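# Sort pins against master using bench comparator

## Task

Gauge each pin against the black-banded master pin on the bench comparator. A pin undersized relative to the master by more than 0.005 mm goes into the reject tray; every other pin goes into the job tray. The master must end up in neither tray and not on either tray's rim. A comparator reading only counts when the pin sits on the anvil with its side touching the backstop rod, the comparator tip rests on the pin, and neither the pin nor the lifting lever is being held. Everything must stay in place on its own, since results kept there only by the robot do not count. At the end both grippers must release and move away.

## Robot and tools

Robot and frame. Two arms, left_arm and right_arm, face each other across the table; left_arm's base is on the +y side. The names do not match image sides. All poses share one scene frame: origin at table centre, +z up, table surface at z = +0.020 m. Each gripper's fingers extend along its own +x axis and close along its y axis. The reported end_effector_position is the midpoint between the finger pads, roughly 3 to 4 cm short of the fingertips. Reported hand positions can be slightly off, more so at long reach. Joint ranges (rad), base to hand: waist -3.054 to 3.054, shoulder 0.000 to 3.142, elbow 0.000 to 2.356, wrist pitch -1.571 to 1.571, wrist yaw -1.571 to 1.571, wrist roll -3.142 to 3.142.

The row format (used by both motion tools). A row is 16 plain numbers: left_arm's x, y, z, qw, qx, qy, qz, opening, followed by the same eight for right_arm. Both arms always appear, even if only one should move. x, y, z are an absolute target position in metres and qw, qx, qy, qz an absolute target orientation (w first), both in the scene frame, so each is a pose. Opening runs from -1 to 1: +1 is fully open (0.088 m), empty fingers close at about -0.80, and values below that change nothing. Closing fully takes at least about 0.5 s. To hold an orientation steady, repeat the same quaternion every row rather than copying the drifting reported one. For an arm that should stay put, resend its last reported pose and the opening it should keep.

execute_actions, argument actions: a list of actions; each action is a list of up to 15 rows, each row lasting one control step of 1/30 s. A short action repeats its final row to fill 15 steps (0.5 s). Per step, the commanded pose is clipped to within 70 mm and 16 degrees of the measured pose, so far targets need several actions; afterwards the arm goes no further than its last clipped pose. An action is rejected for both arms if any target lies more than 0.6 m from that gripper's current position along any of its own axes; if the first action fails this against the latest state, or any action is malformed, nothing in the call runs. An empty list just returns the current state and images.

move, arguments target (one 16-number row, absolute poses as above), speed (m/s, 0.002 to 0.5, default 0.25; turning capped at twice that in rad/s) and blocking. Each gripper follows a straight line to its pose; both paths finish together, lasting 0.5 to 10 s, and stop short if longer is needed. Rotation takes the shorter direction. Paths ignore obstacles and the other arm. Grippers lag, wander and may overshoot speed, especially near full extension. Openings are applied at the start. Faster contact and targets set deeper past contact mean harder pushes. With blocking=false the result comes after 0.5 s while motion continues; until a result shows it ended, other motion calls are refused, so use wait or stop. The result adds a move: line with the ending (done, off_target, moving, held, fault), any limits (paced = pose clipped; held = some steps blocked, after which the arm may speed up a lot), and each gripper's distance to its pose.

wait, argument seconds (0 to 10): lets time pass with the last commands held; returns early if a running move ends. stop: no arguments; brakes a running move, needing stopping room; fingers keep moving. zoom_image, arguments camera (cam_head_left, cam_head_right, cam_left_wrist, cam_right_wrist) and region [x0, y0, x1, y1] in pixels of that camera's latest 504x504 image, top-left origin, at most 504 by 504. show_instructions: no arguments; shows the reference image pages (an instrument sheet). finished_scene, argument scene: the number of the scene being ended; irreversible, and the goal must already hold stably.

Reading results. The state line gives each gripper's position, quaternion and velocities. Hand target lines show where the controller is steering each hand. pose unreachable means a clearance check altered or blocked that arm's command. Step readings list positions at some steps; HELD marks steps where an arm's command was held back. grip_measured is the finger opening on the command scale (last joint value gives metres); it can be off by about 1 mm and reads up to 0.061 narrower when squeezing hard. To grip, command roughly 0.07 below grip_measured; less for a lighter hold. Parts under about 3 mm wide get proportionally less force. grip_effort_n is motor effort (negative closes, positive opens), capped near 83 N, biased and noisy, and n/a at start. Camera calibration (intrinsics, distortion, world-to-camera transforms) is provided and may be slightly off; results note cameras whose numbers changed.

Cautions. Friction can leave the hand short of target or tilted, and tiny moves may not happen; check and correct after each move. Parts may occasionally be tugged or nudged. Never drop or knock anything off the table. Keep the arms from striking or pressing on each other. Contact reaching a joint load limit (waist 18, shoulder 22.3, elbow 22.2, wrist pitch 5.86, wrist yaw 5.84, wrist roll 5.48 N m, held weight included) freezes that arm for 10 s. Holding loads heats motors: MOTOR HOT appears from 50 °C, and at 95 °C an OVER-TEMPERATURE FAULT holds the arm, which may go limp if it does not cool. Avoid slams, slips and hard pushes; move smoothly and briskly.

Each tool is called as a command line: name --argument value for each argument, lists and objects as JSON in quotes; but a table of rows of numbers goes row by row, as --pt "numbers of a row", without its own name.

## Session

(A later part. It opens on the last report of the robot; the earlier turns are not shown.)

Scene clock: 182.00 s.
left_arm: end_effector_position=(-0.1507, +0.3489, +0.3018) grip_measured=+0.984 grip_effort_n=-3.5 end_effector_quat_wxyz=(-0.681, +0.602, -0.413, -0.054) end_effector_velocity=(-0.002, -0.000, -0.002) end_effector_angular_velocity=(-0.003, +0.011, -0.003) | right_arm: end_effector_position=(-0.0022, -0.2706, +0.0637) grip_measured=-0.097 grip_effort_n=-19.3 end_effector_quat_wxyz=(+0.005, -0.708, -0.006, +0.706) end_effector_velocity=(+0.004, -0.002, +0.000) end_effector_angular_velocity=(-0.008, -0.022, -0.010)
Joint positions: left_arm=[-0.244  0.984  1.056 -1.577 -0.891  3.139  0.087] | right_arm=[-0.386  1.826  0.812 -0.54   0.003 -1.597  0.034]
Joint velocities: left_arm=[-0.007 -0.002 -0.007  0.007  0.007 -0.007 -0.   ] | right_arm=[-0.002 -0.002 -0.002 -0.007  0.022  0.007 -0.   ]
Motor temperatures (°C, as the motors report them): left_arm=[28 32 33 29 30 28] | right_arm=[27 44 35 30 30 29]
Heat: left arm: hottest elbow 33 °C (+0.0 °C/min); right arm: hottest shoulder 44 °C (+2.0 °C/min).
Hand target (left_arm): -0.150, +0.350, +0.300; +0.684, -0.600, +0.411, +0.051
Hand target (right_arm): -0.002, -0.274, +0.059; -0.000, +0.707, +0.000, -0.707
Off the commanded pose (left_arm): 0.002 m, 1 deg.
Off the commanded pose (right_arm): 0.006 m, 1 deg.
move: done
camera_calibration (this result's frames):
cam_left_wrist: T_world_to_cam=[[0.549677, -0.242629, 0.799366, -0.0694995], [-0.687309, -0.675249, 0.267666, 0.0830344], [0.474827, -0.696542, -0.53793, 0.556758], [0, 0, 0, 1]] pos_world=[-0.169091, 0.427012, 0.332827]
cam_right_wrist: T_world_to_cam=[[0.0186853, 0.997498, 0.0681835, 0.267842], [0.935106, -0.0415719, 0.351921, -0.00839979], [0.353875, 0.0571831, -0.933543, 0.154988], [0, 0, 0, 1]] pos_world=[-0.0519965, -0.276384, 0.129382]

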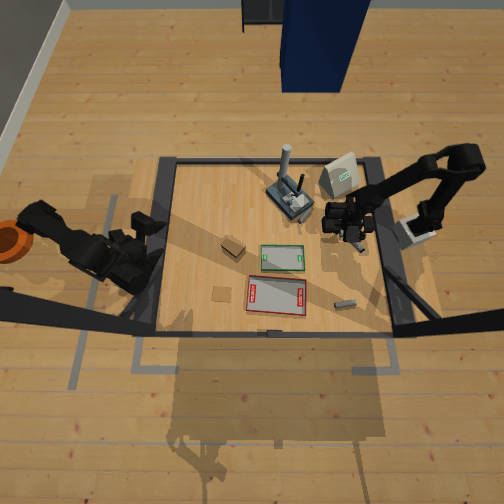

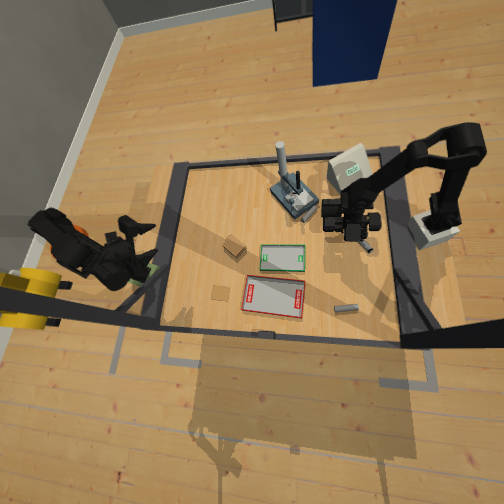

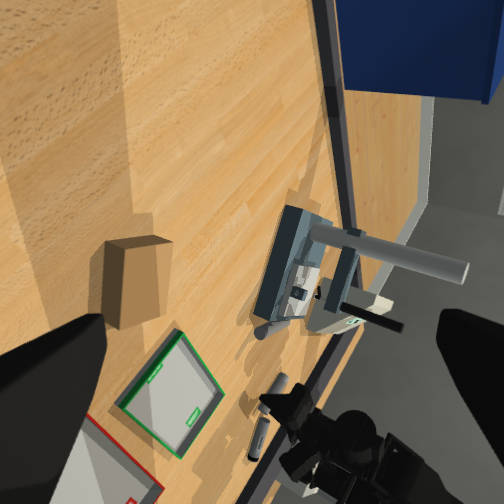

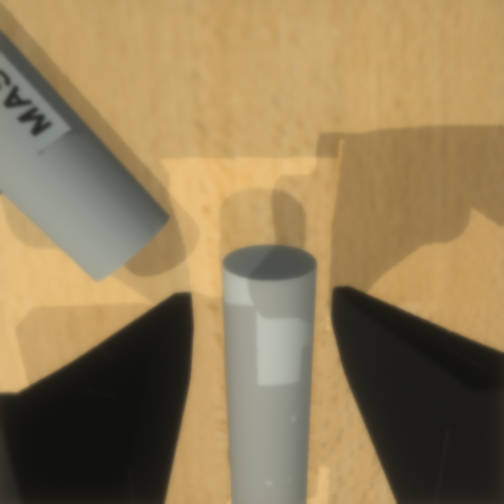

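move --target '[-0.15,0.35,0.3,0.684,-0.6,0.411,0.051,1, 0.006,-0.273,0.064,0,-0.7071,0,0.7071,-0.1]' --speed 0.02

move --target '[-0.15,0.35,0.3,0.684,-0.6,0.411,0.051,1, 0.006,-0.273,0.063,0,-0.7071,0,0.7071,-0.6]' --speed 0.02

move --target '[-0.15,0.35,0.3,0.684,-0.6,0.411,0.051,1, 0.006,-0.273,0.15,0,-0.7071,0,0.7071,-0.6]' --speed 0.06

move --target '[-0.15,0.35,0.3,0.684,-0.6,0.411,0.051,1, 0.049,-0.19,0.15,-0.2302,-0.6686,-0.2302,0.6686,-0.6]' --speed 0.1

Scene clock: 188.37 s.
left_arm: end_effector_position=(-0.1507, +0.3489, +0.3018) grip_measured=+0.984 grip_effort_n=-3.5 end_effector_quat_wxyz=(-0.681, +0.602, -0.413, -0.054) end_effector_velocity=(+0.001, +0.001, +0.000) end_effector_angular_velocity=(-0.002, -0.007, +0.003) | right_arm: end_effector_position=(+0.0049, -0.2739, +0.0639) grip_measured=-0.097 grip_effort_n=-18.4 end_effector_quat_wxyz=(+0.001, -0.707, -0.000, +0.707) end_effector_velocity=(+0.002, -0.002, +0.001) end_effector_angular_velocity=(-0.002, +0.007, +0.010)
Joint positions: left_arm=[-0.244  0.984  1.056 -1.577 -0.891  3.139  0.087] | right_arm=[-0.414  1.826  0.813 -0.555  0.    -1.623  0.034]
Joint velocities: left_arm=[-0.002 -0.002 -0.002 -0.007 -0.007 -0.007  0.   ] | right_arm=[-0.012 -0.007 -0.002 -0.007 -0.007 -0.022 -0.   ]
Motor temperatures (°C, as the motors report them): left_arm=[28 32 33 29 30 28] | right_arm=[27 43 35 30 30 29]
Heat: left arm: hottest elbow 33 °C (+0.0 °C/min); right arm: hottest shoulder 43 °C (+0.0 °C/min).
Hand target (left_arm): -0.150, +0.350, +0.300; +0.684, -0.600, +0.411, +0.051
Hand target (right_arm): +0.006, -0.273, +0.064; -0.000, +0.707, -0.000, -0.707
Off the commanded pose (left_arm): 0.002 m, 1 deg.
Off the commanded pose (right_arm): 0.001 m, 0 deg.
move: done
camera_calibration (this result's frames):
cam_left_wrist: T_world_to_cam=[[0.549677, -0.242629, 0.799366, -0.0694995], [-0.687309, -0.675249, 0.267666, 0.0830344], [0.474827, -0.696542, -0.53793, 0.556758], [0, 0, 0, 1]] pos_world=[-0.169091, 0.427012, 0.332827]
cam_right_wrist: T_world_to_cam=[[0.0203464, 0.998349, 0.0537217, 0.272083], [0.935961, -0.0379116, 0.350057, -0.0141485], [0.351515, 0.043159, -0.935187, 0.149091], [0, 0, 0, 1]] pos_world=[-0.0447013, -0.278605, 0.129764]

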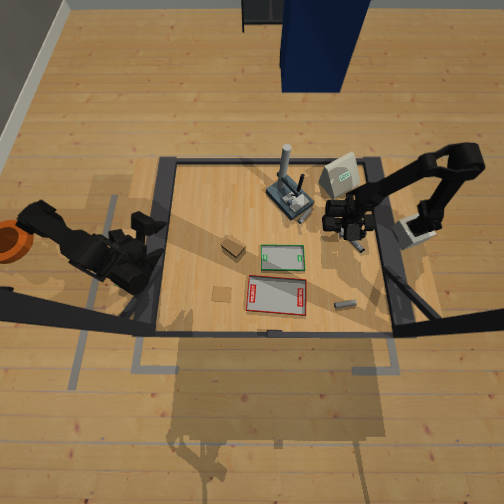

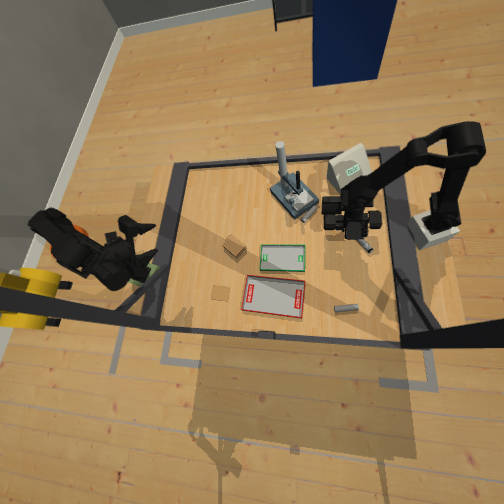

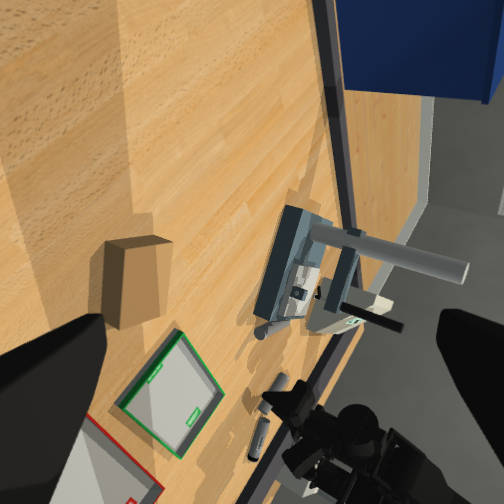

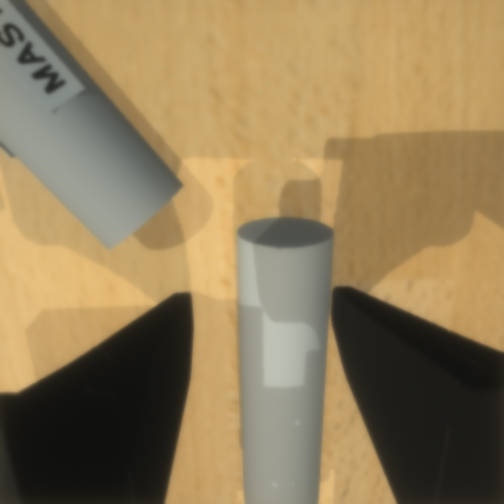

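Scene clock: 189.07 s.
left_arm: end_effector_position=(-0.1507, +0.3489, +0.3018) grip_measured=+0.984 grip_effort_n=-3.5 end_effector_quat_wxyz=(-0.681, +0.602, -0.413, -0.054) end_effector_velocity=(+0.001, +0.001, +0.000) end_effector_angular_velocity=(-0.002, -0.007, +0.003) | right_arm: end_effector_position=(+0.0049, -0.2741, +0.0639) grip_measured=-0.443 grip_effort_n=-83.5 end_effector_quat_wxyz=(+0.000, -0.707, -0.000, +0.707) end_effector_velocity=(+0.001, -0.006, +0.000) end_effector_angular_velocity=(-0.022, -0.006, +0.005)
Joint positions: left_arm=[-0.244  0.984  1.056 -1.577 -0.891  3.139  0.087] | right_arm=[-0.414  1.826  0.813 -0.556  0.    -1.624  0.017]
Joint velocities: left_arm=[-0.002 -0.002 -0.002 -0.007 -0.007 -0.007 -0.   ] | right_arm=[-0.002 -0.002 -0.002 -0.022  0.007 -0.007  0.   ]
Motor temperatures (°C, as the motors report them): left_arm=[28 32 33 29 30 28] | right_arm=[27 43 35 30 30 29]
Heat: left arm: hottest elbow 33 °C (+0.0 °C/min); right arm: hottest shoulder 43 °C (+0.0 °C/min).
Hand target (left_arm): -0.150, +0.350, +0.300; +0.684, -0.600, +0.411, +0.051
Hand target (right_arm): +0.006, -0.273, +0.063; +0.000, +0.707, +0.000, -0.707
Off the commanded pose (left_arm): 0.002 m, 1 deg.
Off the commanded pose (right_arm): 0.002 m, 0 deg.
move: done
camera_calibration (this result's frames):
cam_left_wrist: T_world_to_cam=[[0.549677, -0.242629, 0.799366, -0.0694995], [-0.687309, -0.675249, 0.267666, 0.0830344], [0.474827, -0.696542, -0.53793, 0.556758], [0, 0, 0, 1]] pos_world=[-0.169091, 0.427012, 0.332827]
cam_right_wrist: T_world_to_cam=[[0.0199687, 0.998417, 0.0525794, 0.272426], [0.935996, -0.0371545, 0.350043, -0.0139373], [0.351443, 0.0422242, -0.935257, 0.148855], [0, 0, 0, 1]] pos_world=[-0.0447088, -0.278798, 0.129772]

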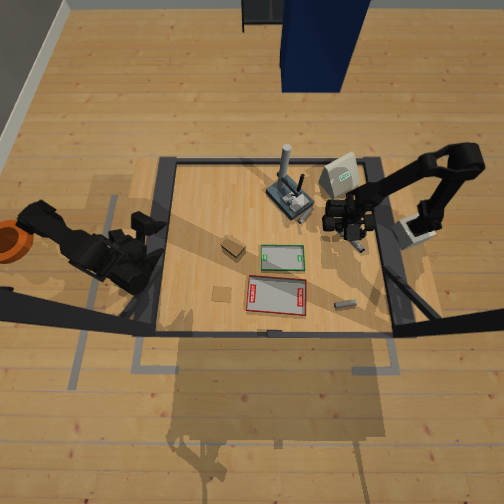

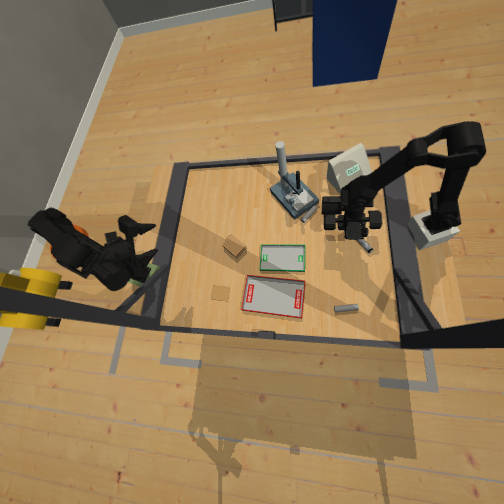

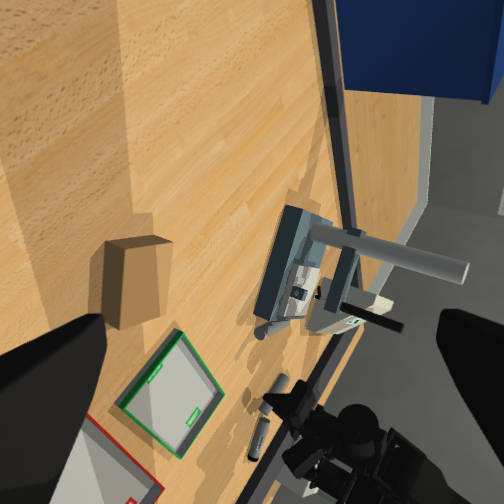

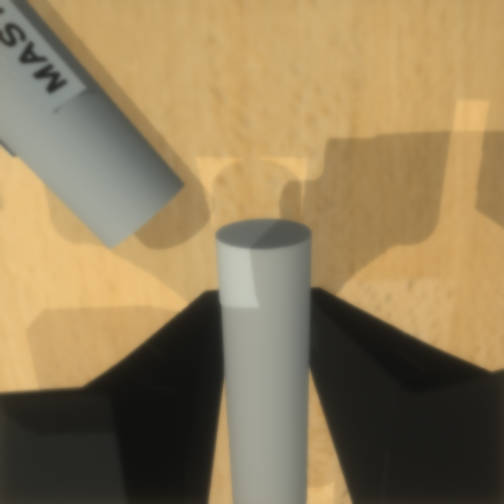

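Scene clock: 190.87 s.
left_arm: end_effector_position=(-0.1507, +0.3489, +0.3018) grip_measured=+0.984 grip_effort_n=-3.5 end_effector_quat_wxyz=(-0.681, +0.602, -0.413, -0.054) end_effector_velocity=(-0.000, +0.002, -0.001) end_effector_angular_velocity=(+0.005, +0.006, +0.002) | right_arm: end_effector_position=(+0.0050, -0.2786, +0.1434) grip_measured=-0.443 grip_effort_n=-83.5 end_effector_quat_wxyz=(-0.008, -0.707, +0.009, +0.707) end_effector_velocity=(-0.001, -0.007, +0.001) end_effector_angular_velocity=(-0.031, +0.009, +0.005)
Joint positions: left_arm=[-0.244  0.984  1.056 -1.577 -0.891  3.139  0.087] | right_arm=[-0.416  1.642  0.974 -0.927  0.    -1.624  0.017]
Joint velocities: left_arm=[-0.002 -0.002 -0.002 -0.007  0.007 -0.007 -0.   ] | right_arm=[-0.002 -0.002  0.002 -0.037 -0.007 -0.007 -0.   ]
Motor temperatures (°C, as the motors report them): left_arm=[28 32 33 29 30 28] | right_arm=[27 43 35 30 30 29]
Heat: left arm: hottest elbow 33 °C (+0.0 °C/min); right arm: hottest shoulder 43 °C (+0.0 °C/min).
Hand target (left_arm): -0.150, +0.350, +0.300; +0.684, -0.600, +0.411, +0.051
Hand target (right_arm): +0.006, -0.274, +0.150; -0.000, +0.707, -0.000, -0.707
Off the commanded pose (left_arm): 0.002 m, 1 deg.
Off the commanded pose (right_arm): 0.009 m, 1 deg.
move: off_target (right_arm)
camera_calibration (this result's frames):
cam_left_wrist: T_world_to_cam=[[0.549677, -0.242629, 0.799366, -0.0694995], [-0.687309, -0.675249, 0.267666, 0.0830344], [0.474827, -0.696542, -0.53793, 0.556758], [0, 0, 0, 1]] pos_world=[-0.169091, 0.427012, 0.332827]
cam_right_wrist: T_world_to_cam=[[0.0211661, 0.999399, 0.0274367, 0.276614], [0.936433, -0.0294305, 0.34961, -0.0398867], [0.350208, 0.0182927, -0.936493, 0.216892], [0, 0, 0, 1]] pos_world=[-0.0444609, -0.28159, 0.209473]

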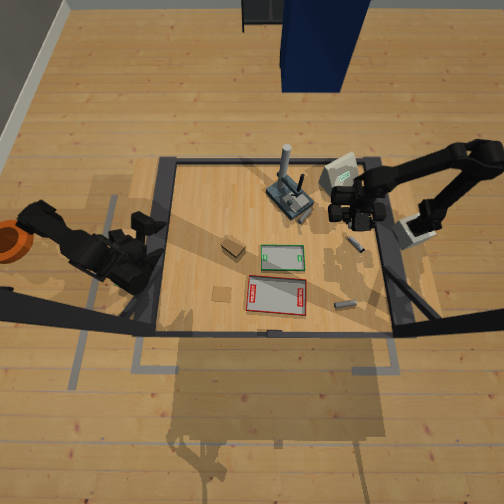

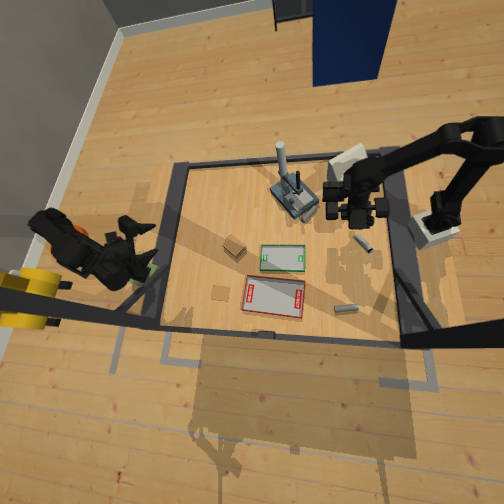

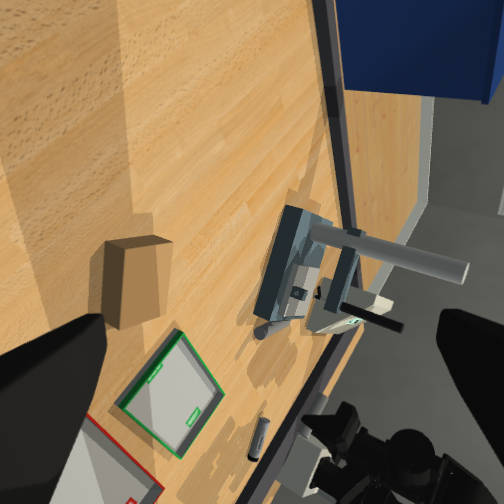

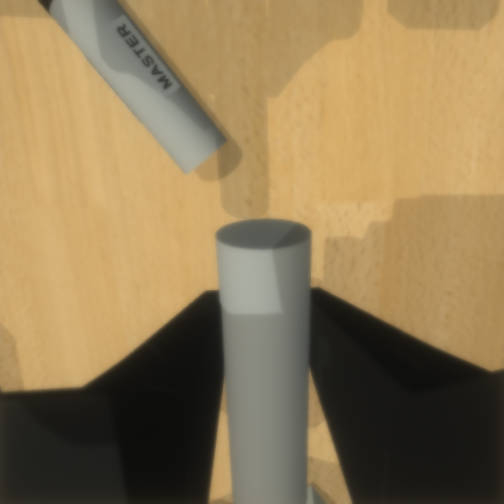

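Scene clock: 194.53 s.
left_arm: end_effector_position=(-0.1507, +0.3489, +0.3018) grip_measured=+0.984 grip_effort_n=-3.5 end_effector_quat_wxyz=(-0.681, +0.602, -0.413, -0.054) end_effector_velocity=(-0.000, -0.002, +0.000) end_effector_angular_velocity=(-0.011, -0.002, +0.003) | right_arm: end_effector_position=(+0.0474, -0.1934, +0.1502) grip_measured=-0.443 grip_effort_n=-83.5 end_effector_quat_wxyz=(+0.230, +0.669, +0.228, -0.669) end_effector_velocity=(-0.001, -0.003, -0.002) end_effector_angular_velocity=(-0.025, +0.012, +0.020)
Joint positions: left_arm=[-0.244  0.984  1.056 -1.577 -0.891  3.139  0.087] | right_arm=[-0.523  1.935  1.367 -1.006  0.001 -2.392  0.017]
Joint velocities: left_arm=[-0.002  0.002 -0.002  0.007 -0.007 -0.007 -0.   ] | right_arm=[-0.002  0.012  0.007 -0.022 -0.007 -0.022 -0.   ]
Motor temperatures (°C, as the motors report them): left_arm=[28 32 33 29 30 28] | right_arm=[27 43 35 30 30 29]
Heat: left arm: hottest elbow 33 °C (+0.0 °C/min); right arm: hottest shoulder 43 °C (+1.0 °C/min).
Hand target (left_arm): -0.150, +0.350, +0.300; +0.684, -0.600, +0.411, +0.051
Hand target (right_arm): +0.049, -0.190, +0.151; +0.231, +0.669, +0.230, -0.668
Off the commanded pose (left_arm): 0.002 m, 1 deg.
Off the commanded pose (right_arm): 0.004 m, 0 deg.
move: done
camera_calibration (this result's frames):
cam_left_wrist: T_world_to_cam=[[0.549677, -0.242629, 0.799366, -0.0694995], [-0.687309, -0.675249, 0.267666, 0.0830344], [0.474827, -0.696542, -0.53793, 0.556758], [0, 0, 0, 1]] pos_world=[-0.169091, 0.427012, 0.332827]
cam_right_wrist: T_world_to_cam=[[-0.596681, 0.800965, 0.0492657, 0.178006], [0.761746, 0.546015, 0.348728, 0.0402681], [0.252419, 0.245607, -0.935928, 0.255362], [0, 0, 0, 1]] pos_world=[0.0110803, -0.227282, 0.216188]

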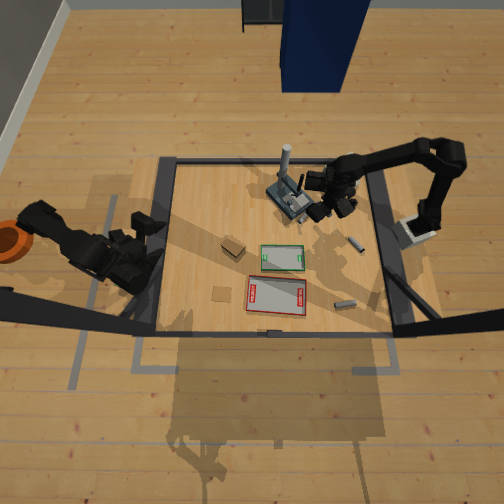

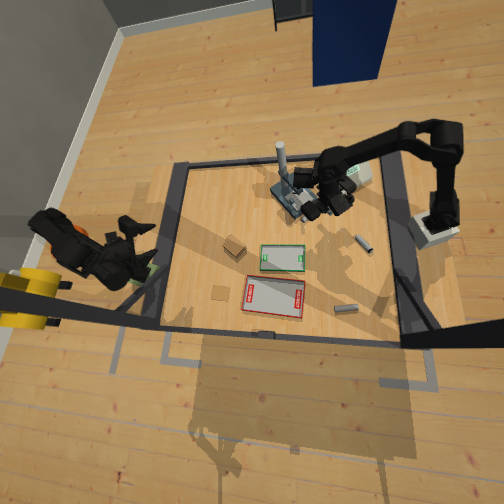

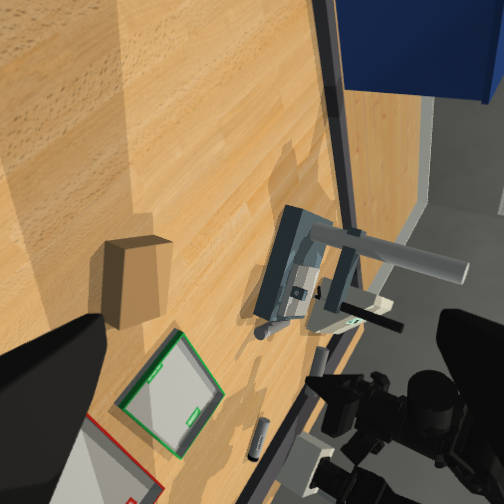

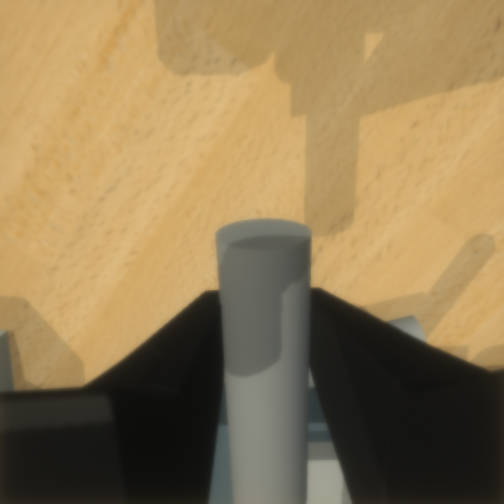

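Same insertion sequence.

move --target '[-0.15,0.35,0.3,0.684,-0.6,0.411,0.051,1, 0.1203,-0.1346,0.122,-0.2302,-0.6686,-0.2302,0.6686,-0.6]' --speed 0.05

move --target '[-0.15,0.35,0.3,0.684,-0.6,0.411,0.051,1, 0.1203,-0.1346,0.098,-0.2302,-0.6686,-0.2302,0.6686,-0.6]' --speed 0.02

move --target '[-0.15,0.35,0.3,0.684,-0.6,0.411,0.051,1, 0.0999,-0.1085,0.108,-0.2302,-0.6686,-0.2302,0.6686,-0.6]' --speed 0.02

move --target '[-0.15,0.35,0.3,0.684,-0.6,0.411,0.051,1, 0.1008,-0.1144,0.111,-0.2302,-0.6686,-0.2302,0.6686,0.0]' --speed 0.02

wait --seconds 1

zoom_image --camera "cam_head_right" --region '[320,140,390,200]'

Scene clock: 201.13 s.
left_arm: end_effector_position=(-0.1507, +0.3489, +0.3018) grip_measured=+0.984 grip_effort_n=-3.5 end_effector_quat_wxyz=(-0.681, +0.602, -0.413, -0.054) end_effector_velocity=(-0.000, -0.001, +0.001) end_effector_angular_velocity=(-0.015, +0.000, +0.003) | right_arm: end_effector_position=(+0.1185, -0.1367, +0.1232) grip_measured=-0.443 grip_effort_n=-83.5 end_effector_quat_wxyz=(+0.230, +0.669, +0.229, -0.669) end_effector_velocity=(+0.000, +0.001, +0.004) end_effector_angular_velocity=(-0.000, +0.008, +0.005)
Joint positions: left_arm=[-0.244  0.984  1.056 -1.577 -0.891  3.139  0.087] | right_arm=[-0.667  2.231  1.709 -1.05   0.001 -2.538  0.017]
Joint velocities: left_arm=[-0.002 -0.002 -0.002  0.007 -0.007 -0.007 -0.   ] | right_arm=[-0.002  0.002  0.022 -0.022 -0.007 -0.007 -0.   ]
Motor temperatures (°C, as the motors report them): left_arm=[28 32 33 29 30 28] | right_arm=[27 43 36 30 30 29]
Heat: left arm: hottest elbow 33 °C (+0.0 °C/min); right arm: hottest shoulder 43 °C (+1.0 °C/min).
Hand target (left_arm): -0.150, +0.350, +0.300; +0.684, -0.600, +0.411, +0.051
Hand target (right_arm): +0.121, -0.134, +0.123; +0.230, +0.669, +0.230, -0.668
Off the commanded pose (left_arm): 0.002 m, 1 deg.
Off the commanded pose (right_arm): 0.003 m, 0 deg.
move: done
camera_calibration (this result's frames):
cam_left_wrist: T_world_to_cam=[[0.549677, -0.242629, 0.799366, -0.0694995], [-0.687309, -0.675249, 0.267666, 0.0830344], [0.474827, -0.696542, -0.53793, 0.556758], [0, 0, 0, 1]] pos_world=[-0.169091, 0.427012, 0.332827]
cam_right_wrist: T_world_to_cam=[[-0.597916, 0.799947, 0.0508056, 0.176217], [0.760814, 0.546431, 0.350107, -0.0354235], [0.252305, 0.247988, -0.935331, 0.198491], [0, 0, 0, 1]] pos_world=[0.0822334, -0.170831, 0.189104]

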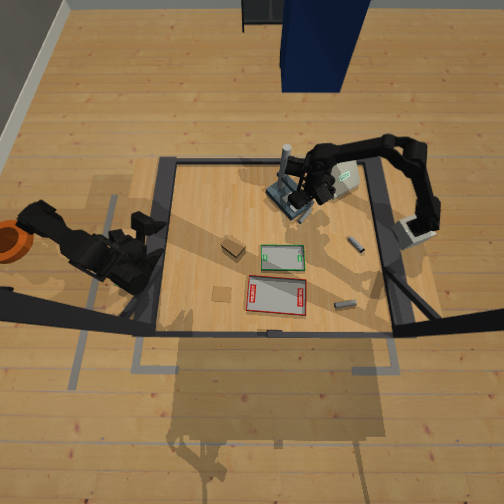

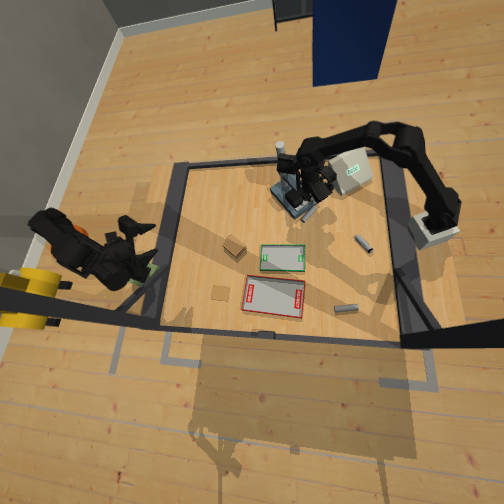

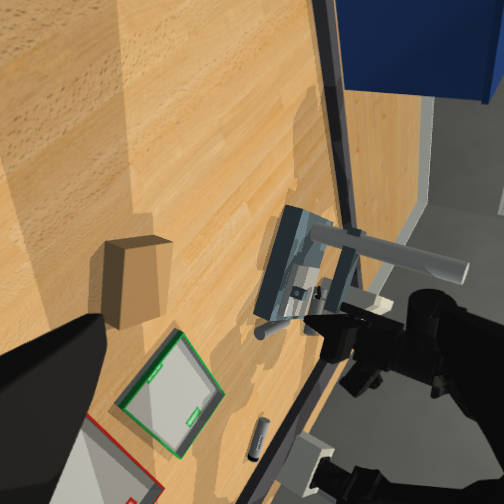

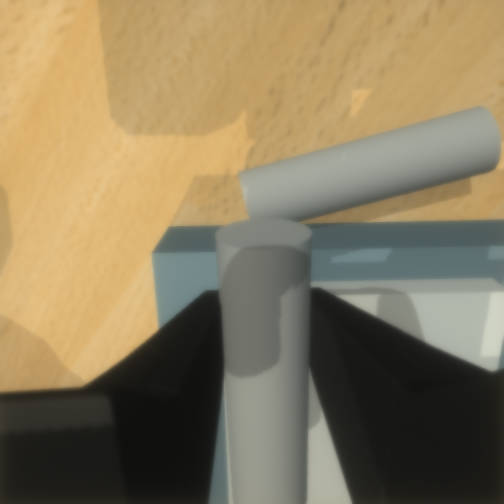

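Scene clock: 202.63 s.
left_arm: end_effector_position=(-0.1507, +0.3489, +0.3018) grip_measured=+0.984 grip_effort_n=-3.5 end_effector_quat_wxyz=(-0.681, +0.602, -0.413, -0.054) end_effector_velocity=(-0.000, +0.002, -0.001) end_effector_angular_velocity=(+0.015, -0.000, -0.008) | right_arm: end_effector_position=(+0.1176, -0.1349, +0.1152) grip_measured=-0.443 grip_effort_n=-83.5 end_effector_quat_wxyz=(+0.226, +0.671, +0.236, -0.665) end_effector_velocity=(-0.003, -0.001, -0.002) end_effector_angular_velocity=(+0.004, +0.022, +0.005)
Joint positions: left_arm=[-0.244  0.984  1.056 -1.577 -0.891  3.139  0.087] | right_arm=[-0.665  2.232  1.678 -1.    -0.002 -2.541  0.017]
Joint velocities: left_arm=[-0.002 -0.002 -0.002 -0.007  0.007  0.007 -0.   ] | right_arm=[-0.002 -0.002 -0.012  0.007 -0.022 -0.007 -0.   ]
Motor temperatures (°C, as the motors report them): left_arm=[28 32 33 29 30 28] | right_arm=[27 43 36 30 30 29]
Heat: left arm: hottest elbow 33 °C (+0.0 °C/min); right arm: hottest shoulder 43 °C (+1.0 °C/min).
Hand target (left_arm): -0.150, +0.350, +0.300; +0.684, -0.600, +0.411, +0.051
Hand target (right_arm): +0.120, -0.135, +0.098; +0.230, +0.668, +0.230, -0.669
Off the commanded pose (left_arm): 0.002 m, 1 deg.
Off the commanded pose (right_arm): 0.017 m, 1 deg.
move: off_target (right_arm)
camera_calibration (this result's frames):
cam_left_wrist: T_world_to_cam=[[0.549677, -0.242629, 0.799366, -0.0694995], [-0.687309, -0.675249, 0.267666, 0.0830344], [0.474827, -0.696542, -0.53793, 0.556758], [0, 0, 0, 1]] pos_world=[-0.169091, 0.427012, 0.332827]
cam_right_wrist: T_world_to_cam=[[-0.601711, 0.796223, 0.0630267, 0.173121], [0.757543, 0.543908, 0.36096, -0.0341596], [0.253124, 0.264939, -0.930449, 0.192428], [0, 0, 0, 1]] pos_world=[0.081338, -0.170245, 0.180464]

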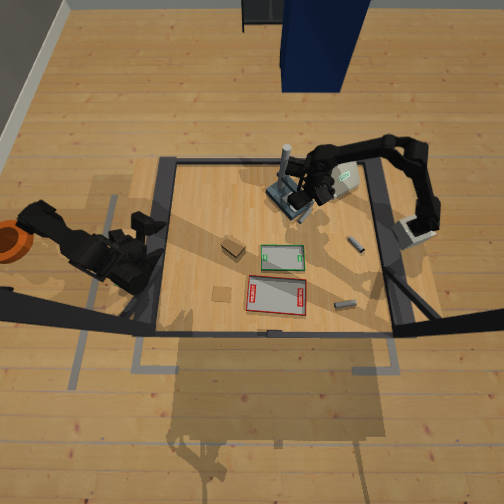

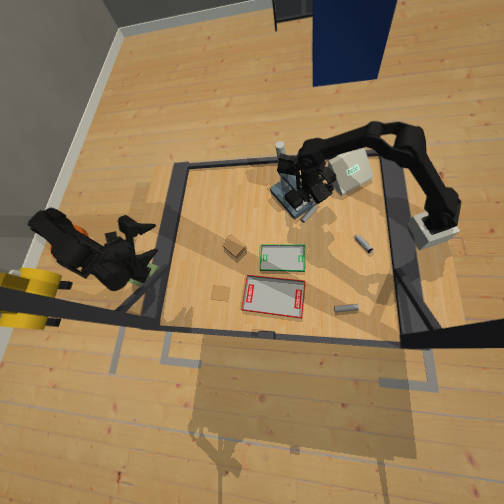

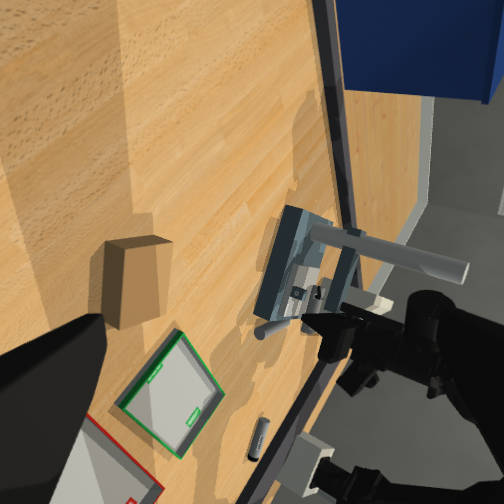

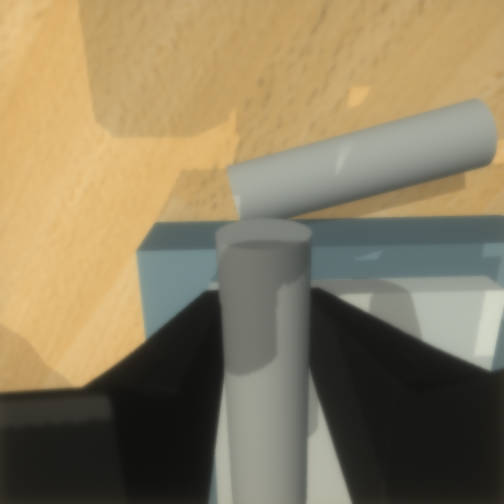

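Scene clock: 204.70 s.
left_arm: end_effector_position=(-0.1507, +0.3489, +0.3018) grip_measured=+0.984 grip_effort_n=-3.5 end_effector_quat_wxyz=(-0.681, +0.602, -0.413, -0.054) end_effector_velocity=(+0.001, +0.004, -0.001) end_effector_angular_velocity=(+0.018, -0.002, +0.002) | right_arm: end_effector_position=(+0.1011, -0.1148, +0.1145) grip_measured=-0.443 grip_effort_n=-83.5 end_effector_quat_wxyz=(+0.230, +0.671, +0.225, -0.668) end_effector_velocity=(-0.001, -0.002, -0.002) end_effector_angular_velocity=(-0.010, +0.010, +0.005)
Joint positions: left_arm=[-0.244  0.984  1.056 -1.577 -0.891  3.139  0.087] | right_arm=[-0.613  2.309  1.807 -1.073  0.006 -2.477  0.017]
Joint velocities: left_arm=[-0.002 -0.002 -0.002 -0.022  0.007 -0.007 -0.   ] | right_arm=[-0.002  0.002 -0.002 -0.007 -0.007 -0.007 -0.   ]
Motor temperatures (°C, as the motors report them): left_arm=[28 32 33 29 30 28] | right_arm=[27 43 36 30 30 29]
Heat: left arm: hottest elbow 33 °C (+0.0 °C/min); right arm: hottest shoulder 43 °C (+0.0 °C/min).
Hand target (left_arm): -0.150, +0.350, +0.300; +0.684, -0.600, +0.411, +0.051
Hand target (right_arm): +0.100, -0.109, +0.108; +0.230, +0.668, +0.230, -0.669
Off the commanded pose (left_arm): 0.002 m, 1 deg.
Off the commanded pose (right_arm): 0.009 m, 1 deg.
move: off_target (right_arm)
camera_calibration (this result's frames):
cam_left_wrist: T_world_to_cam=[[0.549677, -0.242629, 0.799366, -0.0694995], [-0.687309, -0.675249, 0.267666, 0.0830344], [0.474827, -0.696542, -0.53793, 0.556758], [0, 0, 0, 1]] pos_world=[-0.169091, 0.427012, 0.332827]
cam_right_wrist: T_world_to_cam=[[-0.592929, 0.804036, 0.0442817, 0.149379], [0.762842, 0.543237, 0.350665, -0.0317887], [0.257892, 0.241699, -0.935454, 0.188008], [0, 0, 0, 1]] pos_world=[0.064335, -0.148279, 0.180405]

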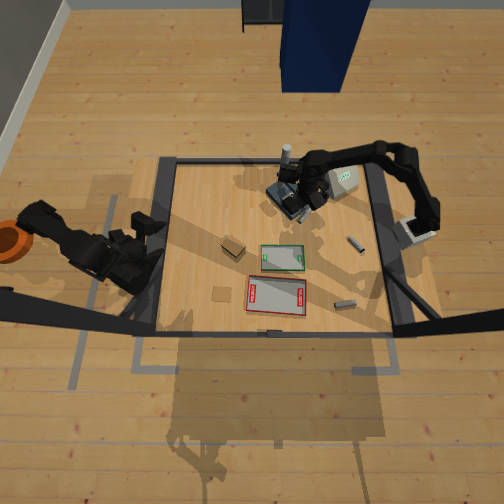

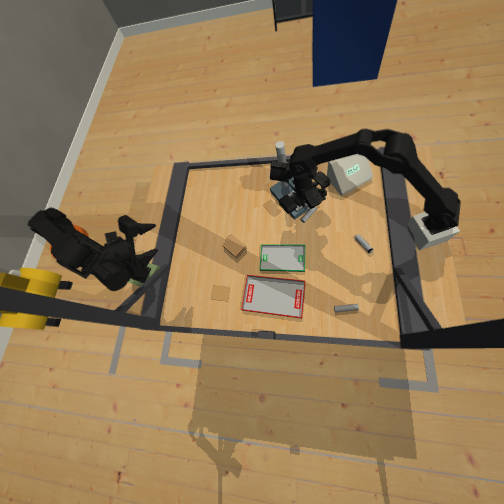

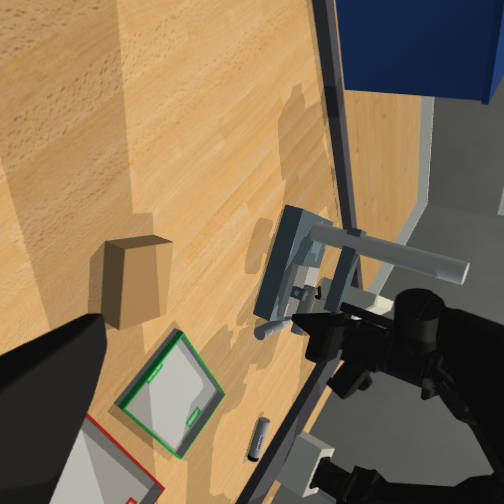

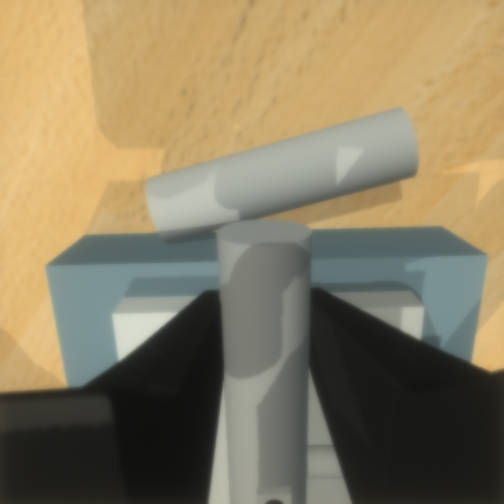

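Scene clock: 205.43 s.
left_arm: end_effector_position=(-0.1507, +0.3489, +0.3018) grip_measured=+0.984 grip_effort_n=-3.5 end_effector_quat_wxyz=(-0.681, +0.602, -0.413, -0.054) end_effector_velocity=(+0.001, +0.005, -0.003) end_effector_angular_velocity=(+0.025, +0.011, +0.006) | right_arm: end_effector_position=(+0.1008, -0.1139, +0.1137) grip_measured=-0.006 grip_effort_n=16.0 end_effector_quat_wxyz=(+0.230, +0.670, +0.228, -0.667) end_effector_velocity=(-0.001, -0.002, -0.002) end_effector_angular_velocity=(-0.010, +0.010, +0.005)
Joint positions: left_arm=[-0.244  0.984  1.056 -1.577 -0.891  3.139  0.087] | right_arm=[-0.612  2.309  1.804 -1.065  0.005 -2.482  0.039]
Joint velocities: left_arm=[ 0.002 -0.002 -0.002 -0.022  0.022 -0.007 -0.   ] | right_arm=[-0.002  0.002 -0.002 -0.007 -0.007 -0.007  0.001]
Motor temperatures (°C, as the motors report them): left_arm=[28 32 33 29 30 28] | right_arm=[27 43 36 30 30 29]
Heat: left arm: hottest elbow 33 °C (+0.0 °C/min); right arm: hottest shoulder 43 °C (+0.0 °C/min).
Hand target (left_arm): -0.150, +0.350, +0.300; +0.684, -0.600, +0.411, +0.051
Hand target (right_arm): +0.101, -0.114, +0.111; +0.230, +0.669, +0.230, -0.669
Off the commanded pose (left_arm): 0.002 m, 1 deg.
Off the commanded pose (right_arm): 0.003 m, 0 deg.
move: done
camera_calibration (this result's frames):
cam_left_wrist: T_world_to_cam=[[0.549677, -0.242629, 0.799366, -0.0694995], [-0.687309, -0.675249, 0.267666, 0.0830344], [0.474827, -0.696542, -0.53793, 0.556758], [0, 0, 0, 1]] pos_world=[-0.169091, 0.427012, 0.332827]
cam_right_wrist: T_world_to_cam=[[-0.597213, 0.800643, 0.048041, 0.148132], [0.75993, 0.54565, 0.353231, -0.0315152], [0.256598, 0.247462, -0.934302, 0.187824], [0, 0, 0, 1]] pos_world=[0.0642202, -0.147884, 0.1795]

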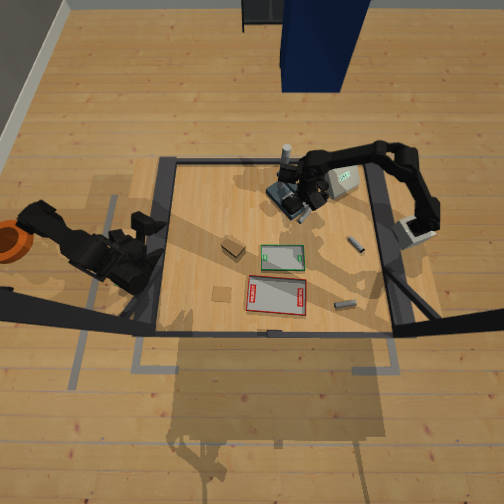

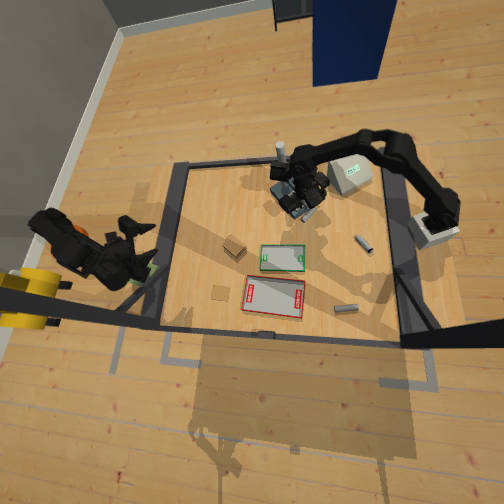

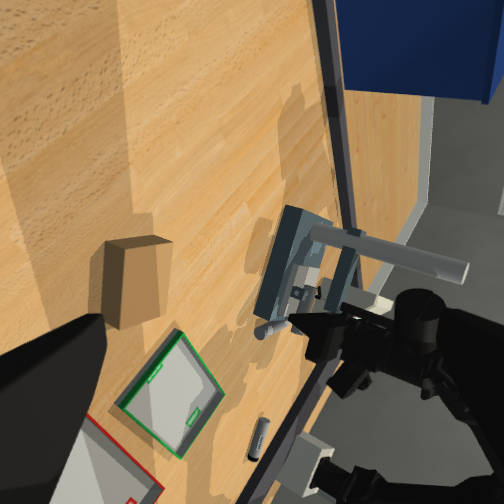

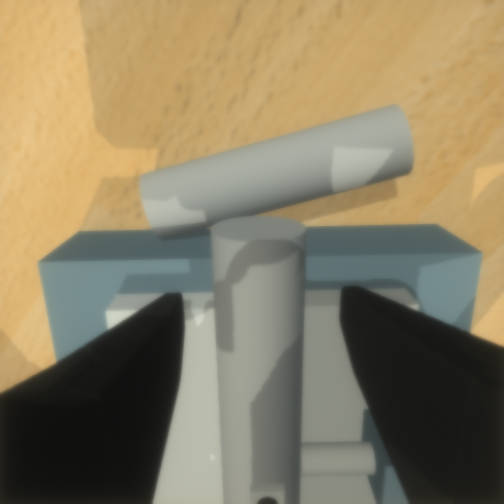

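Scene clock: 206.43 s.
left_arm: end_effector_position=(-0.1507, +0.3489, +0.3018) grip_measured=+0.984 grip_effort_n=-3.5 end_effector_quat_wxyz=(-0.681, +0.602, -0.413, -0.054) end_effector_velocity=(+0.002, +0.003, +0.002) end_effector_angular_velocity=(+0.012, -0.016, -0.007) | right_arm: end_effector_position=(+0.1008, -0.1139, +0.1137) grip_measured=-0.004 grip_effort_n=16.0 end_effector_quat_wxyz=(+0.230, +0.670, +0.229, -0.667) end_effector_velocity=(-0.003, -0.001, +0.000) end_effector_angular_velocity=(-0.002, +0.023, +0.005)
Joint positions: left_arm=[-0.244  0.984  1.056 -1.577 -0.891  3.139  0.087] | right_arm=[-0.612  2.309  1.803 -1.064  0.005 -2.482  0.039]
Joint velocities: left_arm=[-0.002 -0.007  0.002 -0.022 -0.007  0.007 -0.   ] | right_arm=[-0.002 -0.002 -0.002 -0.007 -0.022 -0.007  0.   ]
Motor temperatures (°C, as the motors report them): left_arm=[28 32 33 29 30 28] | right_arm=[27 43 36 30 30 29]
Heat: left arm: hottest elbow 33 °C (+0.0 °C/min); right arm: hottest shoulder 43 °C (+0.0 °C/min).
Hand target (left_arm): -0.150, +0.350, +0.300; +0.684, -0.600, +0.411, +0.051
Hand target (right_arm): +0.101, -0.114, +0.111; +0.230, +0.669, +0.230, -0.669
Off the commanded pose (left_arm): 0.002 m, 1 deg.
Off the commanded pose (right_arm): 0.003 m, 0 deg.
wait: 1.00 s; at rest by 0.17 s
camera_calibration (this result's frames):
cam_left_wrist: T_world_to_cam=[[0.549677, -0.242629, 0.799366, -0.0694995], [-0.687309, -0.675249, 0.267666, 0.0830344], [0.474827, -0.696542, -0.53793, 0.556758], [0, 0, 0, 1]] pos_world=[-0.169091, 0.427012, 0.332827]
cam_right_wrist: T_world_to_cam=[[-0.597518, 0.800415, 0.0480396, 0.148157], [0.759722, 0.54594, 0.35323, -0.0314101], [0.256504, 0.247558, -0.934302, 0.187766], [0, 0, 0, 1]] pos_world=[0.0642269, -0.147922, 0.179407]

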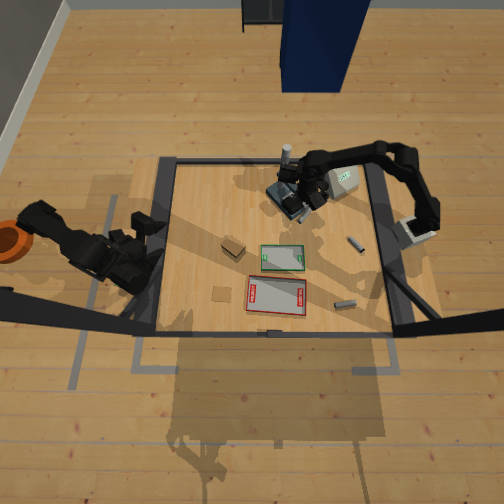

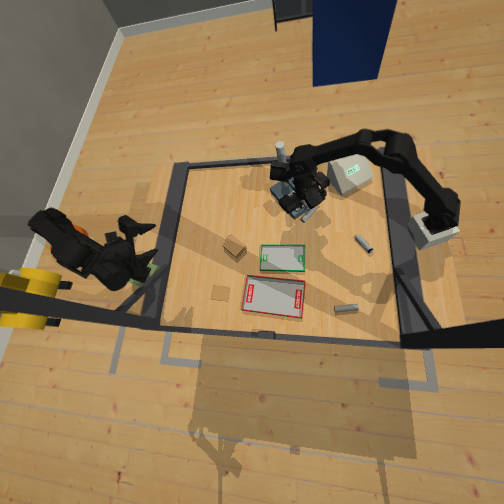

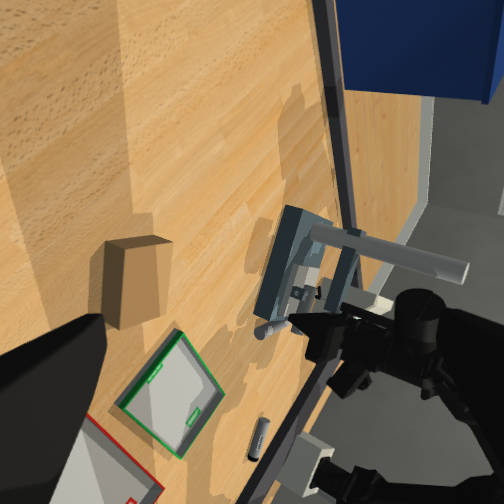

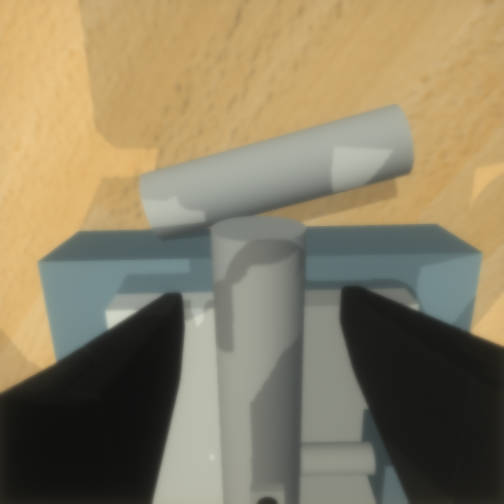

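Region (320, 140, 390, 200) of cam_head_right's 504x504 image, scaled by 7.200, with more detail than that image has; it fills the top 432 rows of this view, and the rest is white.

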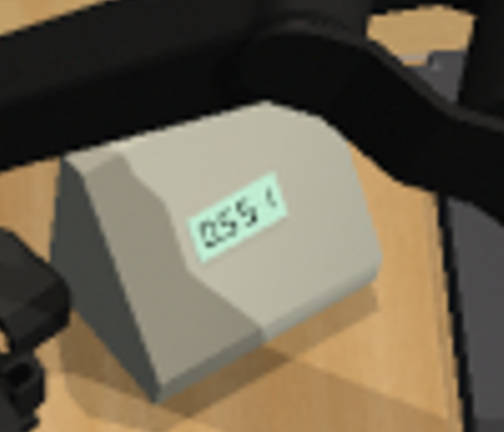

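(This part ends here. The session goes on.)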